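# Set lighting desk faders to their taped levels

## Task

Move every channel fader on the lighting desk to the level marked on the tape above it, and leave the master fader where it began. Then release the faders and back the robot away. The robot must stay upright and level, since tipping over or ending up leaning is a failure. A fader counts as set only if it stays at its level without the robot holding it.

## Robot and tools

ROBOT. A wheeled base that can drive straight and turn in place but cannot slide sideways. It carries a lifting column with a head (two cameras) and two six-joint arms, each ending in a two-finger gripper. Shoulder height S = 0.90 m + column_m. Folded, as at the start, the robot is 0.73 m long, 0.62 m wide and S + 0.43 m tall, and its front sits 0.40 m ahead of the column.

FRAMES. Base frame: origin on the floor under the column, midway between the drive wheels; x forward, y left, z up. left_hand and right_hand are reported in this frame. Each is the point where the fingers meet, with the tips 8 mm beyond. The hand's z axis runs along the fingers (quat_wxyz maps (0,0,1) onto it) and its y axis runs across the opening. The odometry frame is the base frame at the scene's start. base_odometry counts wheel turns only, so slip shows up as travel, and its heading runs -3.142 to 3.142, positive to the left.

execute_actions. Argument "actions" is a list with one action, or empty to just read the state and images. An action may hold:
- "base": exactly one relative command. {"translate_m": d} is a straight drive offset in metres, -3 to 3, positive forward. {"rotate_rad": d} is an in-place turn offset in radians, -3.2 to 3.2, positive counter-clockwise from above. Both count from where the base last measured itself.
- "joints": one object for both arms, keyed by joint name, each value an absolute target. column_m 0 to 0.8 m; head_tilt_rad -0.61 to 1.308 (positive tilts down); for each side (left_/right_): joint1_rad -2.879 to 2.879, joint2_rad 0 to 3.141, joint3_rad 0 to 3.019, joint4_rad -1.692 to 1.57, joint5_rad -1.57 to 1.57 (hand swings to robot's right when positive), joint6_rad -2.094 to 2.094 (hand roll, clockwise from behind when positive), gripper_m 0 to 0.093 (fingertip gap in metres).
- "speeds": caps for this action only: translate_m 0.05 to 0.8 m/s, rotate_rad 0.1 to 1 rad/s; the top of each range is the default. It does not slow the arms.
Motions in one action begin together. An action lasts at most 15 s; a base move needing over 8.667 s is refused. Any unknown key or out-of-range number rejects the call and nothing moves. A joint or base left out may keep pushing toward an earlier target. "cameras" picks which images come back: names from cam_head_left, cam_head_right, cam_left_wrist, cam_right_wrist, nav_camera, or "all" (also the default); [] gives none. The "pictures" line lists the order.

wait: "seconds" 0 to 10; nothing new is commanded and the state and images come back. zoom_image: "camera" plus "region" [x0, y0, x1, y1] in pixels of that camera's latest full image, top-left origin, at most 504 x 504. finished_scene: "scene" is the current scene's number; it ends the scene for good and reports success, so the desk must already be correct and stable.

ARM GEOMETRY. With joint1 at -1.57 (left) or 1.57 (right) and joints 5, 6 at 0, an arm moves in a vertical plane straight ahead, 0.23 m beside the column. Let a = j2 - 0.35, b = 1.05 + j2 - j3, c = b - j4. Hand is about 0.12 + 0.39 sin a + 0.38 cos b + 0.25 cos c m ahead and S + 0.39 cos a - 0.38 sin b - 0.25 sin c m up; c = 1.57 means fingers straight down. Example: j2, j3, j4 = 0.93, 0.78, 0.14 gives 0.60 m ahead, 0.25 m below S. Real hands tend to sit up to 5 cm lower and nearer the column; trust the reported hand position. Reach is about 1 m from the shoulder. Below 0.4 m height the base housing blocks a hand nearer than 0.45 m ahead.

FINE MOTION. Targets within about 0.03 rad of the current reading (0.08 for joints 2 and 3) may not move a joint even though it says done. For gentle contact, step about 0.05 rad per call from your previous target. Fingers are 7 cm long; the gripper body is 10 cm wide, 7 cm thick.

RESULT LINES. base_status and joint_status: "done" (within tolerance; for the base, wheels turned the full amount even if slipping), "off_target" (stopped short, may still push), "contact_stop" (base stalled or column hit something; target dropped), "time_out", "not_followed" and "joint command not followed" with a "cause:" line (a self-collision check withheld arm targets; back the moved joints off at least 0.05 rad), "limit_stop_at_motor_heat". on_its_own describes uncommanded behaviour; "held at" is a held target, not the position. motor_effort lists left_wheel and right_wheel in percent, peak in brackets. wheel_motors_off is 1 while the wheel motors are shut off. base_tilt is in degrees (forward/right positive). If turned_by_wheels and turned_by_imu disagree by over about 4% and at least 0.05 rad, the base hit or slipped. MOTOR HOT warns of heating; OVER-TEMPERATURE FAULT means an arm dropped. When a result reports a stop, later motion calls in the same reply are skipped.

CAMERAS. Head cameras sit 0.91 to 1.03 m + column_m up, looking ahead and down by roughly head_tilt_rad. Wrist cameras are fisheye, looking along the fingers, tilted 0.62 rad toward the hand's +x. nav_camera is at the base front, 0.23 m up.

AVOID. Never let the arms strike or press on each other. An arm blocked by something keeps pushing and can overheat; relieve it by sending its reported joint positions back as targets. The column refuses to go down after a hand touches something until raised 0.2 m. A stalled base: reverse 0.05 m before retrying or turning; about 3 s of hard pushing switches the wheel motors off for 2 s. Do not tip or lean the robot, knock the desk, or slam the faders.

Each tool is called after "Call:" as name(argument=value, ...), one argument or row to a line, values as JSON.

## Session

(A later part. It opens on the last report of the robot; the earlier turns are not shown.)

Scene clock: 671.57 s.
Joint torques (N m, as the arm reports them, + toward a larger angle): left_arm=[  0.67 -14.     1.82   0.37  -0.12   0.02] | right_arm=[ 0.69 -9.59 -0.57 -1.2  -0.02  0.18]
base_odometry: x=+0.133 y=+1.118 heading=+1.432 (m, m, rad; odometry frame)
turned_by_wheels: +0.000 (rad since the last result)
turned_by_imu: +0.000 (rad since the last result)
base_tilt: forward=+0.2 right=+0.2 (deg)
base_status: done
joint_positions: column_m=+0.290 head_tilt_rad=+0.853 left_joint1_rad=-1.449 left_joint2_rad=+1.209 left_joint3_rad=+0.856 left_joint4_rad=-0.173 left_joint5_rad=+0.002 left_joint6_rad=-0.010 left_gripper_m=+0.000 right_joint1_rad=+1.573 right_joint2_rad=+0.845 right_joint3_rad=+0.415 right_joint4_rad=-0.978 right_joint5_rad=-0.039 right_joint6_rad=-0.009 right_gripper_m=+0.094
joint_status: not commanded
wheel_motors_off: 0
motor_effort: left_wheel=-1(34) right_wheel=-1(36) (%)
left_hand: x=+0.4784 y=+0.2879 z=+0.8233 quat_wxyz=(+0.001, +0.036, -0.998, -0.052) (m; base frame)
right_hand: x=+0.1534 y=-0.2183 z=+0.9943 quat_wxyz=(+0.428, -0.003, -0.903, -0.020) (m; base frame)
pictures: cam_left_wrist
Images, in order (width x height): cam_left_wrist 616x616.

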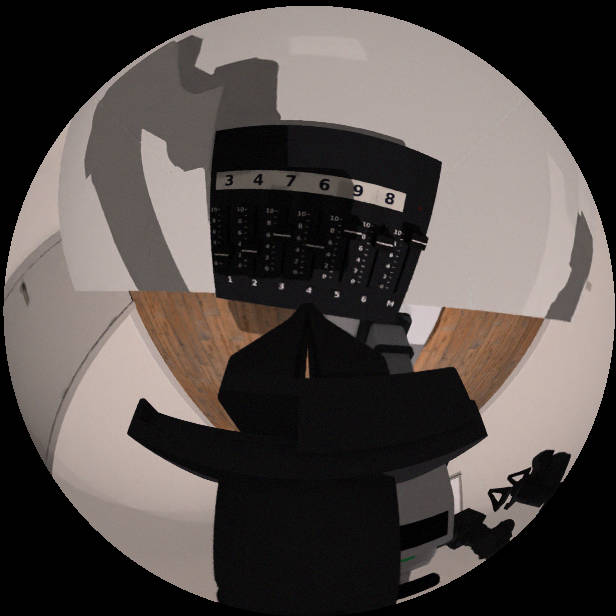

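Compared with ch3, ch4 now reads about 5.9–6.0. ch6 may also be slightly high at around 8.2–8.3, so I'll make the same gentle correction from its far side.

Call:
execute_actions(
  actions=[
    {"base": {"rotate_rad": -0.08}},
  ],
  cameras=[],
)

Call:
execute_actions(
  actions=[
    {"base": {"translate_m": 0.038}},
  ],
  cameras=["cam_left_wrist"],
)

Scene clock: 730.70 s.
Joint torques (N m, as the arm reports them, + toward a larger angle): left_arm=[  0.59 -14.05   1.82   0.38  -0.11   0.02] | right_arm=[ 0.3  -9.82 -0.62 -1.28 -0.03  0.2 ]
base_odometry: x=+0.133 y=+1.118 heading=+1.353 (m, m, rad; odometry frame)
turned_by_wheels: -0.079 (rad since the last result)
turned_by_imu: -0.082 (rad since the last result)
base_tilt: forward=+0.2 right=+0.3 (deg)
base_status: done
joint_positions: column_m=+0.290 head_tilt_rad=+0.853 left_joint1_rad=-1.449 left_joint2_rad=+1.209 left_joint3_rad=+0.856 left_joint4_rad=-0.173 left_joint5_rad=+0.002 left_joint6_rad=-0.010 left_gripper_m=+0.000 right_joint1_rad=+1.573 right_joint2_rad=+0.845 right_joint3_rad=+0.415 right_joint4_rad=-0.978 right_joint5_rad=-0.039 right_joint6_rad=-0.009 right_gripper_m=+0.094
joint_status: not commanded
wheel_motors_off: 0
motor_effort: left_wheel=+0(27) right_wheel=-1(34) (%)
left_hand: x=+0.4784 y=+0.2879 z=+0.8233 quat_wxyz=(+0.001, +0.036, -0.998, -0.052) (m; base frame)
right_hand: x=+0.1534 y=-0.2183 z=+0.9943 quat_wxyz=(+0.428, -0.003, -0.903, -0.020) (m; base frame)
pictures: none
No camera images: the call's "cameras" was empty. Leave "cameras" out to get every camera's image.

Scene clock: 731.83 s.
Joint torques (N m, as the arm reports them, + toward a larger angle): left_arm=[  0.55 -14.31   1.58   0.41  -0.12   0.03] | right_arm=[ 1.44 -9.44 -0.62 -1.35 -0.1   0.19]
base_odometry: x=+0.141 y=+1.155 heading=+1.353 (m, m, rad; odometry frame)
turned_by_wheels: +0.000 (rad since the last result)
turned_by_imu: -0.001 (rad since the last result)
base_tilt: forward=+0.2 right=+0.3 (deg)
base_status: done
joint_positions: column_m=+0.290 head_tilt_rad=+0.853 left_joint1_rad=-1.449 left_joint2_rad=+1.209 left_joint3_rad=+0.859 left_joint4_rad=-0.173 left_joint5_rad=+0.002 left_joint6_rad=-0.010 left_gripper_m=+0.000 right_joint1_rad=+1.573 right_joint2_rad=+0.845 right_joint3_rad=+0.418 right_joint4_rad=-0.978 right_joint5_rad=-0.039 right_joint6_rad=-0.009 right_gripper_m=+0.094
joint_status: not commanded
wheel_motors_off: 0
motor_effort: left_wheel=+1(48) right_wheel=+1(41) (%)
left_hand: x=+0.4803 y=+0.2879 z=+0.8235 quat_wxyz=(+0.000, +0.035, -0.998, -0.052) (m; base frame)
right_hand: x=+0.1549 y=-0.2183 z=+0.9938 quat_wxyz=(+0.427, -0.003, -0.904, -0.020) (m; base frame)
pictures: cam_left_wrist
Images, in order (width x height): cam_left_wrist 616x616.

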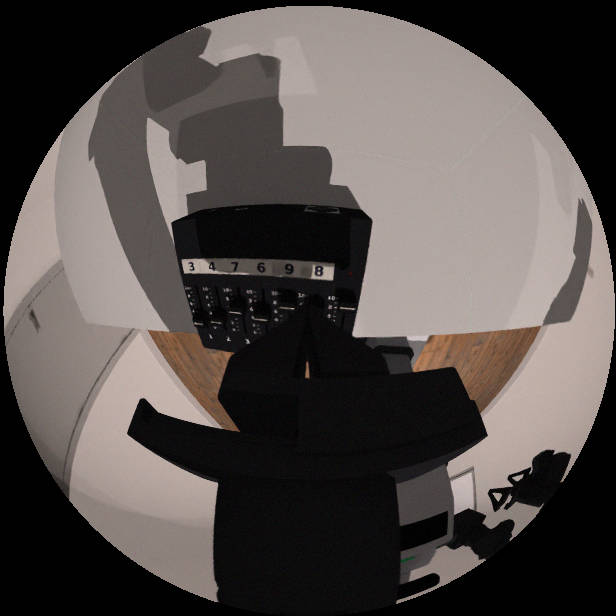

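Call:
zoom_image(
  camera="cam_left_wrist",
  region=[230, 255, 380, 345],
)

Region (230, 255, 380, 345) of cam_left_wrist's 616x616 image, scaled by 3.360, with more detail than that image has; it fills the top 302 rows of this view, and the rest is white.

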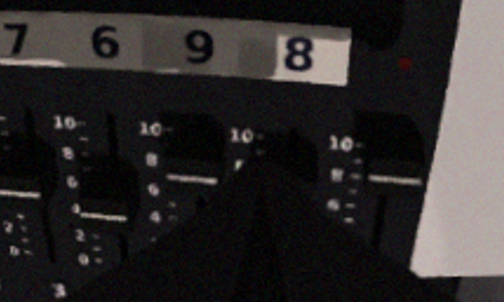

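I'll add a few more millimetres of margin before lowering on the far side of ch6.

Call:
execute_actions(
  actions=[
    {"base": {"translate_m": 0.005}, "joints": {"column_m": 0.275}, "speeds": {"translate_m": 0.05}},
  ],
  cameras=["cam_left_wrist"],
)

Scene clock: 745.30 s.
Joint torques (N m, as the arm reports them, + toward a larger angle): left_arm=[  0.48 -13.82   1.52   0.4   -0.11   0.03] | right_arm=[  0.73 -10.17  -0.78  -1.2   -0.04   0.19]
base_odometry: x=+0.142 y=+1.160 heading=+1.352 (m, m, rad; odometry frame)
turned_by_wheels: +0.000 (rad since the last result)
turned_by_imu: -0.002 (rad since the last result)
base_tilt: forward=+0.2 right=+0.4 (deg)
base_status: done
joint_positions: column_m=+0.275 head_tilt_rad=+0.853 left_joint1_rad=-1.449 left_joint2_rad=+1.209 left_joint3_rad=+0.860 left_joint4_rad=-0.173 left_joint5_rad=+0.002 left_joint6_rad=-0.010 left_gripper_m=+0.000 right_joint1_rad=+1.573 right_joint2_rad=+0.846 right_joint3_rad=+0.419 right_joint4_rad=-0.978 right_joint5_rad=-0.039 right_joint6_rad=-0.009 right_gripper_m=+0.094
joint_status: all done
wheel_motors_off: 0
motor_effort: left_wheel=+1(43) right_wheel=+0(40) (%)
left_hand: x=+0.4814 y=+0.2880 z=+0.8089 quat_wxyz=(-0.001, +0.035, -0.998, -0.052) (m; base frame)
right_hand: x=+0.1557 y=-0.2183 z=+0.9786 quat_wxyz=(+0.426, -0.003, -0.904, -0.020) (m; base frame)
pictures: cam_left_wrist
Images, in order (width x height): cam_left_wrist 616x616.

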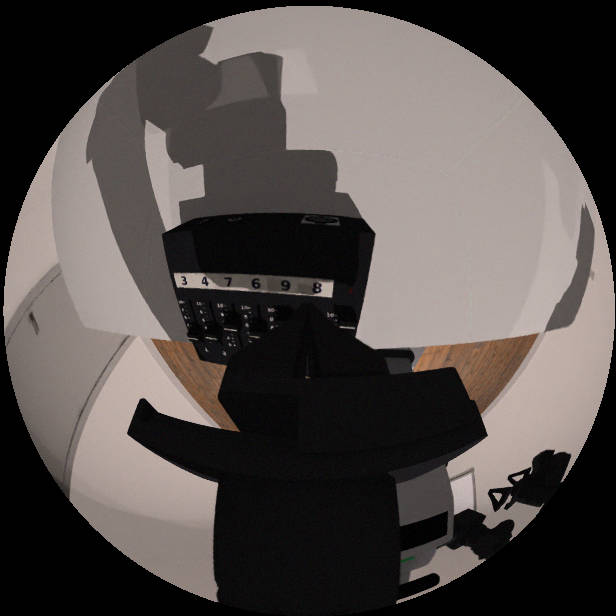

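Call:
zoom_image(
  camera="cam_left_wrist",
  region=[230, 270, 380, 350],
)

Region (230, 270, 380, 350) of cam_left_wrist's 616x616 image, scaled by 3.360, with more detail than that image has; it fills the top 269 rows of this view, and the rest is white.

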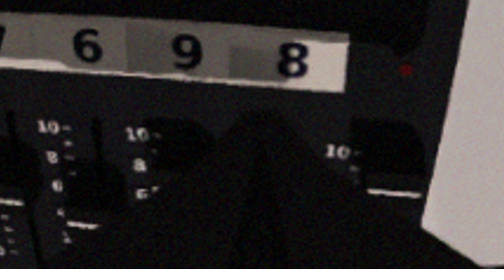

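Call:
execute_actions(
  actions=[
    {"joints": {"column_m": 0.264}},
  ],
  cameras=[],
)

Call:
execute_actions(
  actions=[
    {"base": {"translate_m": -0.008}, "speeds": {"translate_m": 0.05}},
  ],
  cameras=[],
)

Scene clock: 752.03 s.
Joint torques (N m, as the arm reports them, + toward a larger angle): left_arm=[  0.53 -13.98   1.57   0.43  -0.12   0.03] | right_arm=[  0.76 -10.28  -0.76  -1.25  -0.04   0.22]
base_odometry: x=+0.142 y=+1.160 heading=+1.352 (m, m, rad; odometry frame)
turned_by_wheels: +0.000 (rad since the last result)
turned_by_imu: -0.002 (rad since the last result)
base_tilt: forward=+0.2 right=+0.3 (deg)
base_status: not commanded
joint_positions: column_m=+0.264 head_tilt_rad=+0.853 left_joint1_rad=-1.449 left_joint2_rad=+1.209 left_joint3_rad=+0.860 left_joint4_rad=-0.173 left_joint5_rad=+0.002 left_joint6_rad=-0.010 left_gripper_m=+0.000 right_joint1_rad=+1.573 right_joint2_rad=+0.846 right_joint3_rad=+0.419 right_joint4_rad=-0.978 right_joint5_rad=-0.039 right_joint6_rad=-0.009 right_gripper_m=+0.094
joint_status: all done
wheel_motors_off: 0
motor_effort: left_wheel=+1(2) right_wheel=+1(1) (%)
left_hand: x=+0.4814 y=+0.2880 z=+0.7979 quat_wxyz=(-0.001, +0.035, -0.998, -0.052) (m; base frame)
right_hand: x=+0.1557 y=-0.2183 z=+0.9676 quat_wxyz=(+0.426, -0.003, -0.904, -0.020) (m; base frame)
pictures: none
No camera images: the call's "cameras" was empty. Leave "cameras" out to get every camera's image.

Scene clock: 752.87 s.
Joint torques (N m, as the arm reports them, + toward a larger angle): left_arm=[  0.6  -13.95   1.79   0.41  -0.12   0.03] | right_arm=[ 0.7  -9.99 -0.56 -1.15 -0.09  0.19]
base_odometry: x=+0.140 y=+1.152 heading=+1.354 (m, m, rad; odometry frame)
turned_by_wheels: +0.001 (rad since the last result)
turned_by_imu: +0.001 (rad since the last result)
base_tilt: forward=+0.1 right=+0.2 (deg)
base_status: done
joint_positions: column_m=+0.264 head_tilt_rad=+0.853 left_joint1_rad=-1.449 left_joint2_rad=+1.209 left_joint3_rad=+0.857 left_joint4_rad=-0.173 left_joint5_rad=+0.002 left_joint6_rad=-0.010 left_gripper_m=+0.000 right_joint1_rad=+1.573 right_joint2_rad=+0.846 right_joint3_rad=+0.419 right_joint4_rad=-0.978 right_joint5_rad=-0.039 right_joint6_rad=-0.009 right_gripper_m=+0.094
joint_status: not commanded
wheel_motors_off: 0
motor_effort: left_wheel=+3(38) right_wheel=-1(51) (%)
left_hand: x=+0.4792 y=+0.2879 z=+0.7976 quat_wxyz=(+0.000, +0.035, -0.998, -0.052) (m; base frame)
right_hand: x=+0.1555 y=-0.2183 z=+0.9677 quat_wxyz=(+0.427, -0.003, -0.904, -0.020) (m; base frame)
pictures: none
No camera images: the call's "cameras" was empty. Leave "cameras" out to get every camera's image.

Call:
execute_actions(
  actions=[
    {"base": {"translate_m": -0.004}, "speeds": {"translate_m": 0.05}},
  ],
  cameras=["cam_left_wrist"],
)

Scene clock: 756.10 s.
Joint torques (N m, as the arm reports them, + toward a larger angle): left_arm=[  0.49 -13.89   1.84   0.4   -0.13   0.03] | right_arm=[ 1.26 -9.87 -0.87 -1.37 -0.05  0.22]
base_odometry: x=+0.140 y=+1.148 heading=+1.355 (m, m, rad; odometry frame)
turned_by_wheels: +0.001 (rad since the last result)
turned_by_imu: +0.000 (rad since the last result)
base_tilt: forward=+0.2 right=+0.3 (deg)
base_status: done
joint_positions: column_m=+0.264 head_tilt_rad=+0.853 left_joint1_rad=-1.449 left_joint2_rad=+1.208 left_joint3_rad=+0.855 left_joint4_rad=-0.173 left_joint5_rad=+0.002 left_joint6_rad=-0.010 left_gripper_m=+0.000 right_joint1_rad=+1.573 right_joint2_rad=+0.846 right_joint3_rad=+0.417 right_joint4_rad=-0.978 right_joint5_rad=-0.039 right_joint6_rad=-0.009 right_gripper_m=+0.094
joint_status: not commanded
wheel_motors_off: 0
motor_effort: left_wheel=+4(50) right_wheel=-1(47) (%)
left_hand: x=+0.4784 y=+0.2878 z=+0.7977 quat_wxyz=(+0.001, +0.035, -0.998, -0.052) (m; base frame)
right_hand: x=+0.1544 y=-0.2183 z=+0.9680 quat_wxyz=(+0.427, -0.003, -0.904, -0.020) (m; base frame)
pictures: cam_left_wrist
Images, in order (width x height): cam_left_wrist 616x616.

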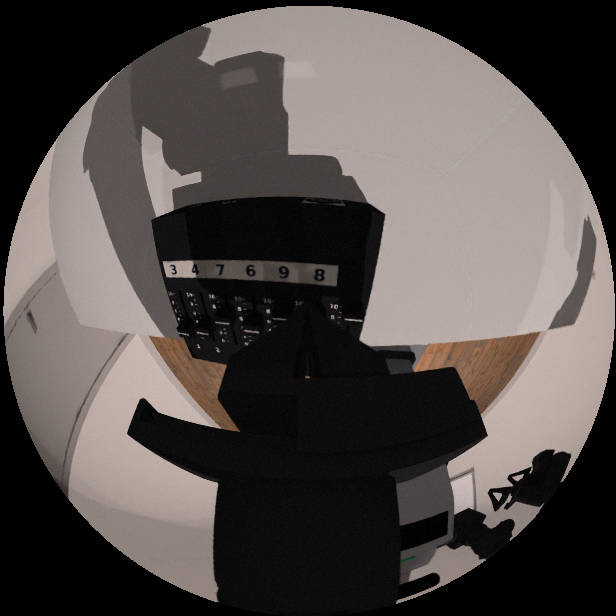

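Call:
execute_actions(
  actions=[
    {"base": {"translate_m": -0.004}, "speeds": {"translate_m": 0.05}},
  ],
  cameras=[],
)

Scene clock: 759.17 s.
Joint torques (N m, as the arm reports them, + toward a larger angle): left_arm=[  0.47 -13.93   1.89   0.4   -0.12   0.02] | right_arm=[ 0.99 -9.91 -0.52 -1.24 -0.07  0.21]
base_odometry: x=+0.139 y=+1.144 heading=+1.356 (m, m, rad; odometry frame)
turned_by_wheels: +0.001 (rad since the last result)
turned_by_imu: +0.000 (rad since the last result)
base_tilt: forward=+0.2 right=+0.2 (deg)
base_status: done
joint_positions: column_m=+0.264 head_tilt_rad=+0.853 left_joint1_rad=-1.449 left_joint2_rad=+1.208 left_joint3_rad=+0.856 left_joint4_rad=-0.173 left_joint5_rad=+0.002 left_joint6_rad=-0.010 left_gripper_m=+0.000 right_joint1_rad=+1.573 right_joint2_rad=+0.846 right_joint3_rad=+0.416 right_joint4_rad=-0.978 right_joint5_rad=-0.039 right_joint6_rad=-0.009 right_gripper_m=+0.094
joint_status: not commanded
wheel_motors_off: 0
motor_effort: left_wheel=+1(48) right_wheel=-1(49) (%)
left_hand: x=+0.4787 y=+0.2878 z=+0.7977 quat_wxyz=(+0.001, +0.035, -0.998, -0.052) (m; base frame)
right_hand: x=+0.1539 y=-0.2183 z=+0.9681 quat_wxyz=(+0.428, -0.003, -0.904, -0.020) (m; base frame)
pictures: none
No camera images: the call's "cameras" was empty. Leave "cameras" out to get every camera's image.

Call:
execute_actions(
  actions=[
    {"base": {"translate_m": -0.003}, "speeds": {"translate_m": 0.05}},
  ],
  cameras=[],
)

Scene clock: 762.77 s.
Joint torques (N m, as the arm reports them, + toward a larger angle): left_arm=[  0.47 -13.98   1.8    0.38  -0.14   0.03] | right_arm=[ 0.92 -9.65 -0.91 -1.17 -0.04  0.23]
base_odometry: x=+0.138 y=+1.141 heading=+1.357 (m, m, rad; odometry frame)
turned_by_wheels: +0.001 (rad since the last result)
turned_by_imu: -0.001 (rad since the last result)
base_tilt: forward=+0.2 right=+0.1 (deg)
base_status: done
joint_positions: column_m=+0.264 head_tilt_rad=+0.853 left_joint1_rad=-1.449 left_joint2_rad=+1.208 left_joint3_rad=+0.857 left_joint4_rad=-0.173 left_joint5_rad=+0.003 left_joint6_rad=-0.010 left_gripper_m=+0.000 right_joint1_rad=+1.573 right_joint2_rad=+0.846 right_joint3_rad=+0.417 right_joint4_rad=-0.978 right_joint5_rad=-0.039 right_joint6_rad=-0.009 right_gripper_m=+0.094
joint_status: not commanded
wheel_motors_off: 0
motor_effort: left_wheel=+2(50) right_wheel=-1(50) (%)
left_hand: x=+0.4791 y=+0.2878 z=+0.7977 quat_wxyz=(+0.000, +0.035, -0.998, -0.052) (m; base frame)
right_hand: x=+0.1542 y=-0.2183 z=+0.9681 quat_wxyz=(+0.428, -0.003, -0.904, -0.020) (m; base frame)
pictures: none
No camera images: the call's "cameras" was empty. Leave "cameras" out to get every camera's image.

Call:
execute_actions(
  actions=[
    {"base": {"translate_m": -0.003}, "speeds": {"translate_m": 0.05}},
  ],
  cameras=[],
)

Scene clock: 767.97 s.
Joint torques (N m, as the arm reports them, + toward a larger angle): left_arm=[  0.57 -13.94   1.77   0.41  -0.15   0.02] | right_arm=[  0.74 -10.18  -0.71  -1.35  -0.06   0.22]
base_odometry: x=+0.137 y=+1.138 heading=+1.357 (m, m, rad; odometry frame)
turned_by_wheels: +0.001 (rad since the last result)
turned_by_imu: -0.001 (rad since the last result)
base_tilt: forward=+0.2 right=+0.3 (deg)
base_status: done
joint_positions: column_m=+0.264 head_tilt_rad=+0.853 left_joint1_rad=-1.449 left_joint2_rad=+1.208 left_joint3_rad=+0.857 left_joint4_rad=-0.173 left_joint5_rad=+0.003 left_joint6_rad=-0.010 left_gripper_m=+0.000 right_joint1_rad=+1.573 right_joint2_rad=+0.846 right_joint3_rad=+0.417 right_joint4_rad=-0.978 right_joint5_rad=-0.039 right_joint6_rad=-0.009 right_gripper_m=+0.094
joint_status: not commanded
wheel_motors_off: 0
motor_effort: left_wheel=+2(47) right_wheel=+0(46) (%)
left_hand: x=+0.4794 y=+0.2878 z=+0.7978 quat_wxyz=(+0.000, +0.035, -0.998, -0.052) (m; base frame)
right_hand: x=+0.1542 y=-0.2183 z=+0.9681 quat_wxyz=(+0.428, -0.003, -0.904, -0.020) (m; base frame)
pictures: none
No camera images: the call's "cameras" was empty. Leave "cameras" out to get every camera's image.

I'll lift off now and check the whole desk from above.

Call:
execute_actions(
  actions=[
    {"joints": {"column_m": 0.30}},
  ],
  cameras=[],
)

Call:
execute_actions(
  actions=[
    {"base": {"translate_m": -0.05}, "joints": {"column_m": 0.34}},
  ],
  cameras=["cam_left_wrist"],
)

Scene clock: 772.50 s.
Joint torques (N m, as the arm reports them, + toward a larger angle): left_arm=[  0.56 -14.01   1.75   0.38  -0.15   0.03] | right_arm=[ 0.95 -9.77 -0.68 -1.23 -0.07  0.24]
base_odometry: x=+0.137 y=+1.138 heading=+1.357 (m, m, rad; odometry frame)
turned_by_wheels: +0.000 (rad since the last result)
turned_by_imu: -0.002 (rad since the last result)
base_tilt: forward=+0.2 right=+0.4 (deg)
base_status: not commanded
joint_positions: column_m=+0.300 head_tilt_rad=+0.853 left_joint1_rad=-1.449 left_joint2_rad=+1.208 left_joint3_rad=+0.857 left_joint4_rad=-0.173 left_joint5_rad=+0.003 left_joint6_rad=-0.010 left_gripper_m=+0.000 right_joint1_rad=+1.573 right_joint2_rad=+0.846 right_joint3_rad=+0.417 right_joint4_rad=-0.978 right_joint5_rad=-0.039 right_joint6_rad=-0.009 right_gripper_m=+0.094
joint_status: all done
wheel_motors_off: 0
motor_effort: left_wheel=+4(5) right_wheel=+0(1) (%)
left_hand: x=+0.4794 y=+0.2878 z=+0.8337 quat_wxyz=(+0.000, +0.035, -0.998, -0.052) (m; base frame)
right_hand: x=+0.1542 y=-0.2183 z=+1.0039 quat_wxyz=(+0.428, -0.003, -0.904, -0.020) (m; base frame)
pictures: none
No camera images: the call's "cameras" was empty. Leave "cameras" out to get every camera's image.

Scene clock: 773.77 s.
Joint torques (N m, as the arm reports them, + toward a larger angle): left_arm=[  0.51 -13.77   1.85   0.43  -0.14   0.03] | right_arm=[  0.74 -10.24  -0.55  -1.32  -0.05   0.18]
base_odometry: x=+0.127 y=+1.089 heading=+1.358 (m, m, rad; odometry frame)
turned_by_wheels: +0.000 (rad since the last result)
turned_by_imu: +0.000 (rad since the last result)
base_tilt: forward=+0.3 right=+0.3 (deg)
base_status: done
joint_positions: column_m=+0.340 head_tilt_rad=+0.853 left_joint1_rad=-1.449 left_joint2_rad=+1.208 left_joint3_rad=+0.856 left_joint4_rad=-0.173 left_joint5_rad=+0.003 left_joint6_rad=-0.010 left_gripper_m=+0.000 right_joint1_rad=+1.573 right_joint2_rad=+0.846 right_joint3_rad=+0.416 right_joint4_rad=-0.978 right_joint5_rad=-0.039 right_joint6_rad=-0.009 right_gripper_m=+0.094
joint_status: all done
wheel_motors_off: 0
motor_effort: left_wheel=+1(31) right_wheel=-2(52) (%)
left_hand: x=+0.4787 y=+0.2878 z=+0.8736 quat_wxyz=(+0.001, +0.035, -0.998, -0.052) (m; base frame)
right_hand: x=+0.1537 y=-0.2183 z=+1.0441 quat_wxyz=(+0.428, -0.003, -0.903, -0.020) (m; base frame)
pictures: cam_left_wrist
Images, in order (width x height): cam_left_wrist 616x616.

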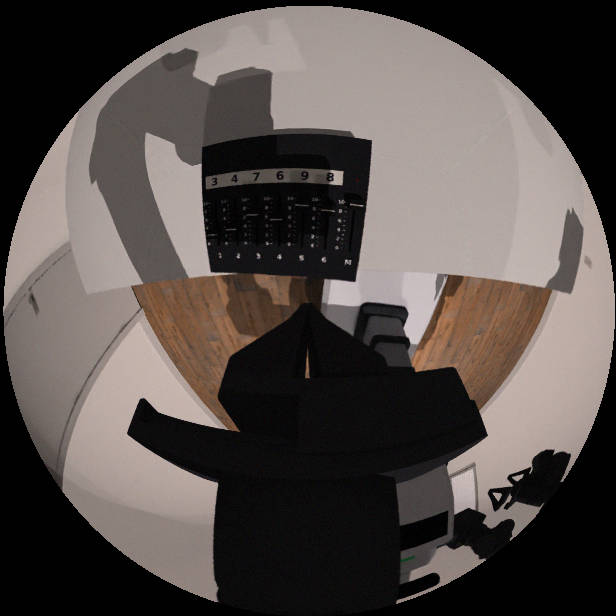

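Call:
zoom_image(
  camera="cam_left_wrist",
  region=[235, 192, 335, 262],
)

Call:
zoom_image(
  camera="cam_left_wrist",
  region=[285, 192, 375, 262],
)

Region (235, 192, 335, 262) of cam_left_wrist's 616x616 image, scaled by 5.040, with more detail than that image has; it fills the top 353 rows of this view, and the rest is white.

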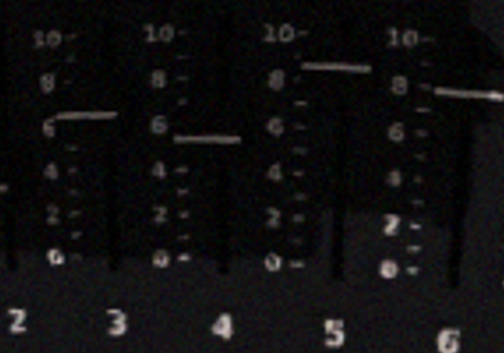

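Region (285, 192, 375, 262) of cam_left_wrist's 616x616 image, scaled by 5.600, with more detail than that image has.

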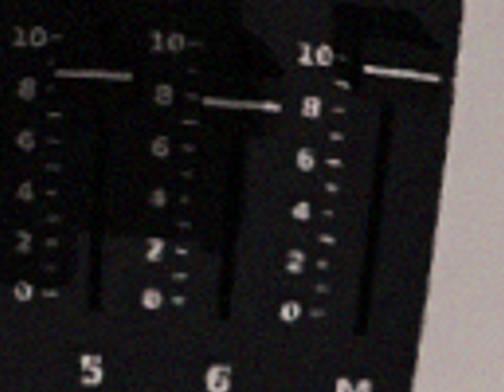

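ch4 reads about 5.9–6.0, which is good. ch6 still looks slightly high at about 8.2–8.3, so I'll give it one more gentle pull from the far side.

Call:
execute_actions(
  actions=[
    {"base": {"translate_m": 0.047}, "joints": {"column_m": 0.29}},
  ],
  cameras=[],
)

Call:
execute_actions(
  actions=[
    {"joints": {"column_m": 0.264}},
  ],
  cameras=[],
)

Call:
execute_actions(
  actions=[
    {"base": {"translate_m": -0.006}, "speeds": {"translate_m": 0.05}},
  ],
  cameras=[],
)

Scene clock: 799.87 s.
Joint torques (N m, as the arm reports them, + toward a larger angle): left_arm=[  0.62 -13.95   1.61   0.42  -0.14   0.03] | right_arm=[  1.1  -10.59  -0.8   -1.21  -0.05   0.21]
base_odometry: x=+0.137 y=+1.135 heading=+1.358 (m, m, rad; odometry frame)
turned_by_wheels: +0.000 (rad since the last result)
turned_by_imu: -0.002 (rad since the last result)
base_tilt: forward=+0.1 right=+0.3 (deg)
base_status: done
joint_positions: column_m=+0.290 head_tilt_rad=+0.853 left_joint1_rad=-1.449 left_joint2_rad=+1.208 left_joint3_rad=+0.859 left_joint4_rad=-0.173 left_joint5_rad=+0.003 left_joint6_rad=-0.010 left_gripper_m=+0.000 right_joint1_rad=+1.573 right_joint2_rad=+0.847 right_joint3_rad=+0.419 right_joint4_rad=-0.978 right_joint5_rad=-0.039 right_joint6_rad=-0.009 right_gripper_m=+0.094
joint_status: all done
wheel_motors_off: 0
motor_effort: left_wheel=+0(56) right_wheel=+1(34) (%)
left_hand: x=+0.4806 y=+0.2879 z=+0.8239 quat_wxyz=(-0.001, +0.035, -0.998, -0.052) (m; base frame)
right_hand: x=+0.1553 y=-0.2183 z=+0.9937 quat_wxyz=(+0.427, -0.003, -0.904, -0.020) (m; base frame)
pictures: none
No camera images: the call's "cameras" was empty. Leave "cameras" out to get every camera's image.

Scene clock: 800.80 s.
Joint torques (N m, as the arm reports them, + toward a larger angle): left_arm=[  0.52 -14.02   1.58   0.42  -0.14   0.02] | right_arm=[ 0.77 -9.96 -0.74 -1.24 -0.03  0.23]
base_odometry: x=+0.137 y=+1.135 heading=+1.358 (m, m, rad; odometry frame)
turned_by_wheels: +0.000 (rad since the last result)
turned_by_imu: +0.000 (rad since the last result)
base_tilt: forward=+0.1 right=+0.5 (deg)
base_status: not commanded
joint_positions: column_m=+0.264 head_tilt_rad=+0.853 left_joint1_rad=-1.449 left_joint2_rad=+1.208 left_joint3_rad=+0.859 left_joint4_rad=-0.173 left_joint5_rad=+0.003 left_joint6_rad=-0.010 left_gripper_m=+0.000 right_joint1_rad=+1.573 right_joint2_rad=+0.847 right_joint3_rad=+0.419 right_joint4_rad=-0.978 right_joint5_rad=-0.039 right_joint6_rad=-0.009 right_gripper_m=+0.094
joint_status: all done
wheel_motors_off: 0
motor_effort: left_wheel=+5(3) right_wheel=+1(2) (%)
left_hand: x=+0.4806 y=+0.2879 z=+0.7979 quat_wxyz=(-0.001, +0.035, -0.998, -0.052) (m; base frame)
right_hand: x=+0.1553 y=-0.2183 z=+0.9677 quat_wxyz=(+0.427, -0.003, -0.904, -0.020) (m; base frame)
pictures: none
No camera images: the call's "cameras" was empty. Leave "cameras" out to get every camera's image.

Scene clock: 801.47 s.
Joint torques (N m, as the arm reports them, + toward a larger angle): left_arm=[  0.55 -13.87   1.8    0.37  -0.14   0.02] | right_arm=[ 1.09 -9.64 -0.65 -1.28  0.    0.2 ]
base_odometry: x=+0.135 y=+1.129 heading=+1.359 (m, m, rad; odometry frame)
turned_by_wheels: +0.001 (rad since the last result)
turned_by_imu: +0.001 (rad since the last result)
base_tilt: forward=+0.1 right=+0.4 (deg)
base_status: done
joint_positions: column_m=+0.264 head_tilt_rad=+0.853 left_joint1_rad=-1.449 left_joint2_rad=+1.208 left_joint3_rad=+0.857 left_joint4_rad=-0.173 left_joint5_rad=+0.003 left_joint6_rad=-0.010 left_gripper_m=+0.000 right_joint1_rad=+1.573 right_joint2_rad=+0.846 right_joint3_rad=+0.417 right_joint4_rad=-0.978 right_joint5_rad=-0.039 right_joint6_rad=-0.009 right_gripper_m=+0.094
joint_status: not commanded
wheel_motors_off: 0
motor_effort: left_wheel=+1(40) right_wheel=-1(49) (%)
left_hand: x=+0.4791 y=+0.2878 z=+0.7977 quat_wxyz=(+0.000, +0.035, -0.998, -0.052) (m; base frame)
right_hand: x=+0.1541 y=-0.2183 z=+0.9681 quat_wxyz=(+0.428, -0.003, -0.904, -0.020) (m; base frame)
pictures: none
No camera images: the call's "cameras" was empty. Leave "cameras" out to get every camera's image.

Checking the result from above.

Call:
execute_actions(
  actions=[
    {"joints": {"column_m": 0.30}},
  ],
  cameras=[],
)

Call:
execute_actions(
  actions=[
    {"base": {"translate_m": -0.045}, "joints": {"column_m": 0.34}},
  ],
  cameras=["cam_left_wrist"],
)

Scene clock: 810.93 s.
Joint torques (N m, as the arm reports them, + toward a larger angle): left_arm=[  0.45 -13.94   1.79   0.4   -0.15   0.03] | right_arm=[  1.09 -10.12  -0.48  -1.16  -0.01   0.22]
base_odometry: x=+0.135 y=+1.129 heading=+1.359 (m, m, rad; odometry frame)
turned_by_wheels: +0.000 (rad since the last result)
turned_by_imu: -0.002 (rad since the last result)
base_tilt: forward=+0.3 right=+0.2 (deg)
base_status: not commanded
joint_positions: column_m=+0.300 head_tilt_rad=+0.853 left_joint1_rad=-1.449 left_joint2_rad=+1.208 left_joint3_rad=+0.857 left_joint4_rad=-0.173 left_joint5_rad=+0.003 left_joint6_rad=-0.010 left_gripper_m=+0.000 right_joint1_rad=+1.573 right_joint2_rad=+0.846 right_joint3_rad=+0.417 right_joint4_rad=-0.978 right_joint5_rad=-0.039 right_joint6_rad=-0.009 right_gripper_m=+0.094
joint_status: all done
wheel_motors_off: 0
motor_effort: left_wheel=+4(5) right_wheel=-2(3) (%)
left_hand: x=+0.4791 y=+0.2878 z=+0.8336 quat_wxyz=(+0.000, +0.035, -0.998, -0.052) (m; base frame)
right_hand: x=+0.1541 y=-0.2183 z=+1.0039 quat_wxyz=(+0.428, -0.003, -0.904, -0.020) (m; base frame)
pictures: none
No camera images: the call's "cameras" was empty. Leave "cameras" out to get every camera's image.

Scene clock: 812.17 s.
Joint torques (N m, as the arm reports them, + toward a larger angle): left_arm=[  0.47 -14.13   1.88   0.4   -0.15   0.03] | right_arm=[ 1.15 -9.72 -0.28 -1.37 -0.04  0.18]
base_odometry: x=+0.126 y=+1.085 heading=+1.359 (m, m, rad; odometry frame)
turned_by_wheels: +0.000 (rad since the last result)
turned_by_imu: +0.000 (rad since the last result)
base_tilt: forward=+0.2 right=+0.3 (deg)
base_status: done
joint_positions: column_m=+0.340 head_tilt_rad=+0.853 left_joint1_rad=-1.449 left_joint2_rad=+1.208 left_joint3_rad=+0.855 left_joint4_rad=-0.173 left_joint5_rad=+0.003 left_joint6_rad=-0.010 left_gripper_m=+0.000 right_joint1_rad=+1.573 right_joint2_rad=+0.845 right_joint3_rad=+0.415 right_joint4_rad=-0.978 right_joint5_rad=-0.039 right_joint6_rad=-0.009 right_gripper_m=+0.094
joint_status: all done
wheel_motors_off: 0
motor_effort: left_wheel=+2(33) right_wheel=-2(54) (%)
left_hand: x=+0.4780 y=+0.2877 z=+0.8735 quat_wxyz=(+0.001, +0.036, -0.998, -0.052) (m; base frame)
right_hand: x=+0.1535 y=-0.2183 z=+1.0442 quat_wxyz=(+0.428, -0.003, -0.903, -0.020) (m; base frame)
pictures: cam_left_wrist
Images, in order (width x height): cam_left_wrist 616x616.

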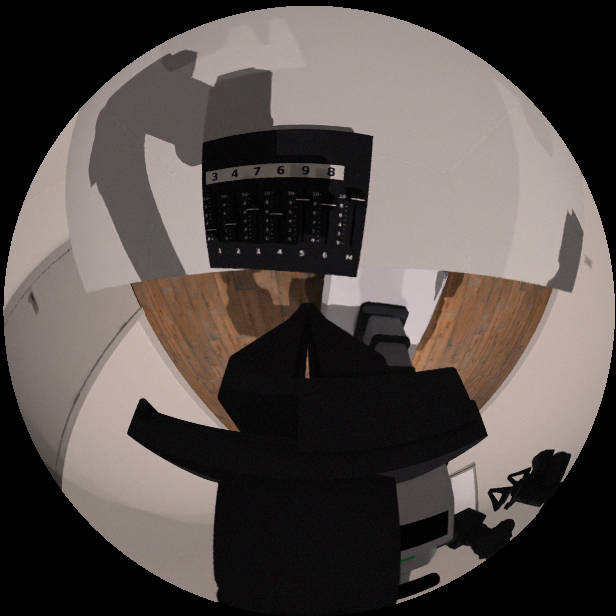

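Call:
zoom_image(
  camera="cam_left_wrist",
  region=[285, 187, 375, 257],
)

Region (285, 187, 375, 257) of cam_left_wrist's 616x616 image, scaled by 5.600, with more detail than that image has.

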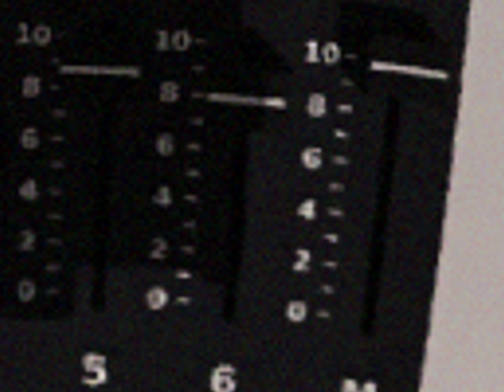

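Call:
zoom_image(
  camera="cam_left_wrist",
  region=[200, 160, 370, 262],
)

Region (200, 160, 370, 262) of cam_left_wrist's 616x616 image, scaled by 2.965, with more detail than that image has; it fills the top 302 rows of this view, and the rest is white.

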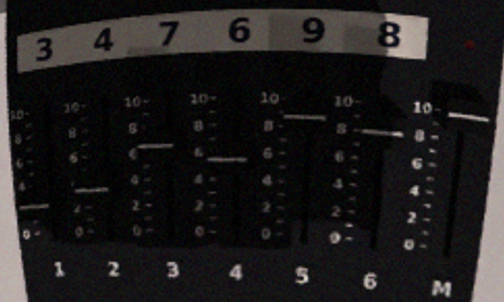

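All six channel faders match the tape (3, 4, 7, 6, 9, 8), and the master hasn't moved from the top. I'll move clear now.

Call:
execute_actions(
  actions=[
    {"base": {"translate_m": -0.3}},
  ],
  cameras=["cam_head_left"],
)

Scene clock: 839.50 s.
Joint torques (N m, as the arm reports them, + toward a larger angle): left_arm=[  0.47 -13.95   1.88   0.39  -0.14   0.02] | right_arm=[  1.12 -10.09  -0.48  -1.37  -0.06   0.2 ]
base_odometry: x=+0.063 y=+0.792 heading=+1.358 (m, m, rad; odometry frame)
turned_by_wheels: +0.000 (rad since the last result)
turned_by_imu: -0.003 (rad since the last result)
base_tilt: forward=+0.1 right=+0.3 (deg)
base_status: done
joint_positions: column_m=+0.340 head_tilt_rad=+0.853 left_joint1_rad=-1.449 left_joint2_rad=+1.209 left_joint3_rad=+0.855 left_joint4_rad=-0.173 left_joint5_rad=+0.003 left_joint6_rad=-0.010 left_gripper_m=+0.000 right_joint1_rad=+1.573 right_joint2_rad=+0.845 right_joint3_rad=+0.415 right_joint4_rad=-0.978 right_joint5_rad=-0.039 right_joint6_rad=-0.009 right_gripper_m=+0.094
joint_status: not commanded
wheel_motors_off: 0
motor_effort: left_wheel=-1(44) right_wheel=+0(45) (%)
left_hand: x=+0.4778 y=+0.2877 z=+0.8734 quat_wxyz=(+0.001, +0.036, -0.998, -0.052) (m; base frame)
right_hand: x=+0.1533 y=-0.2183 z=+1.0443 quat_wxyz=(+0.428, -0.003, -0.903, -0.020) (m; base frame)
pictures: cam_head_left
Images, in order (width x height): cam_head_left 504x504.

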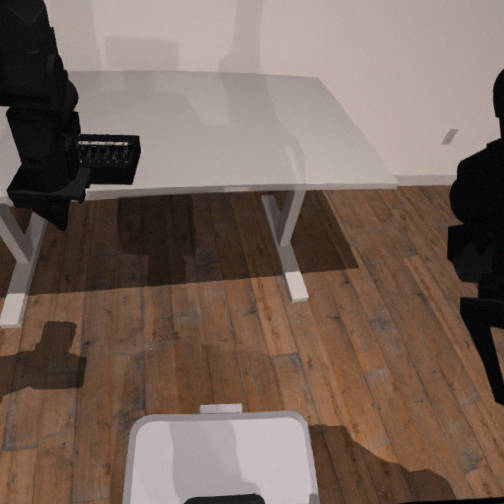

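Call:
finished_scene(
  scene=1,
)

The scene is finished: the task was done.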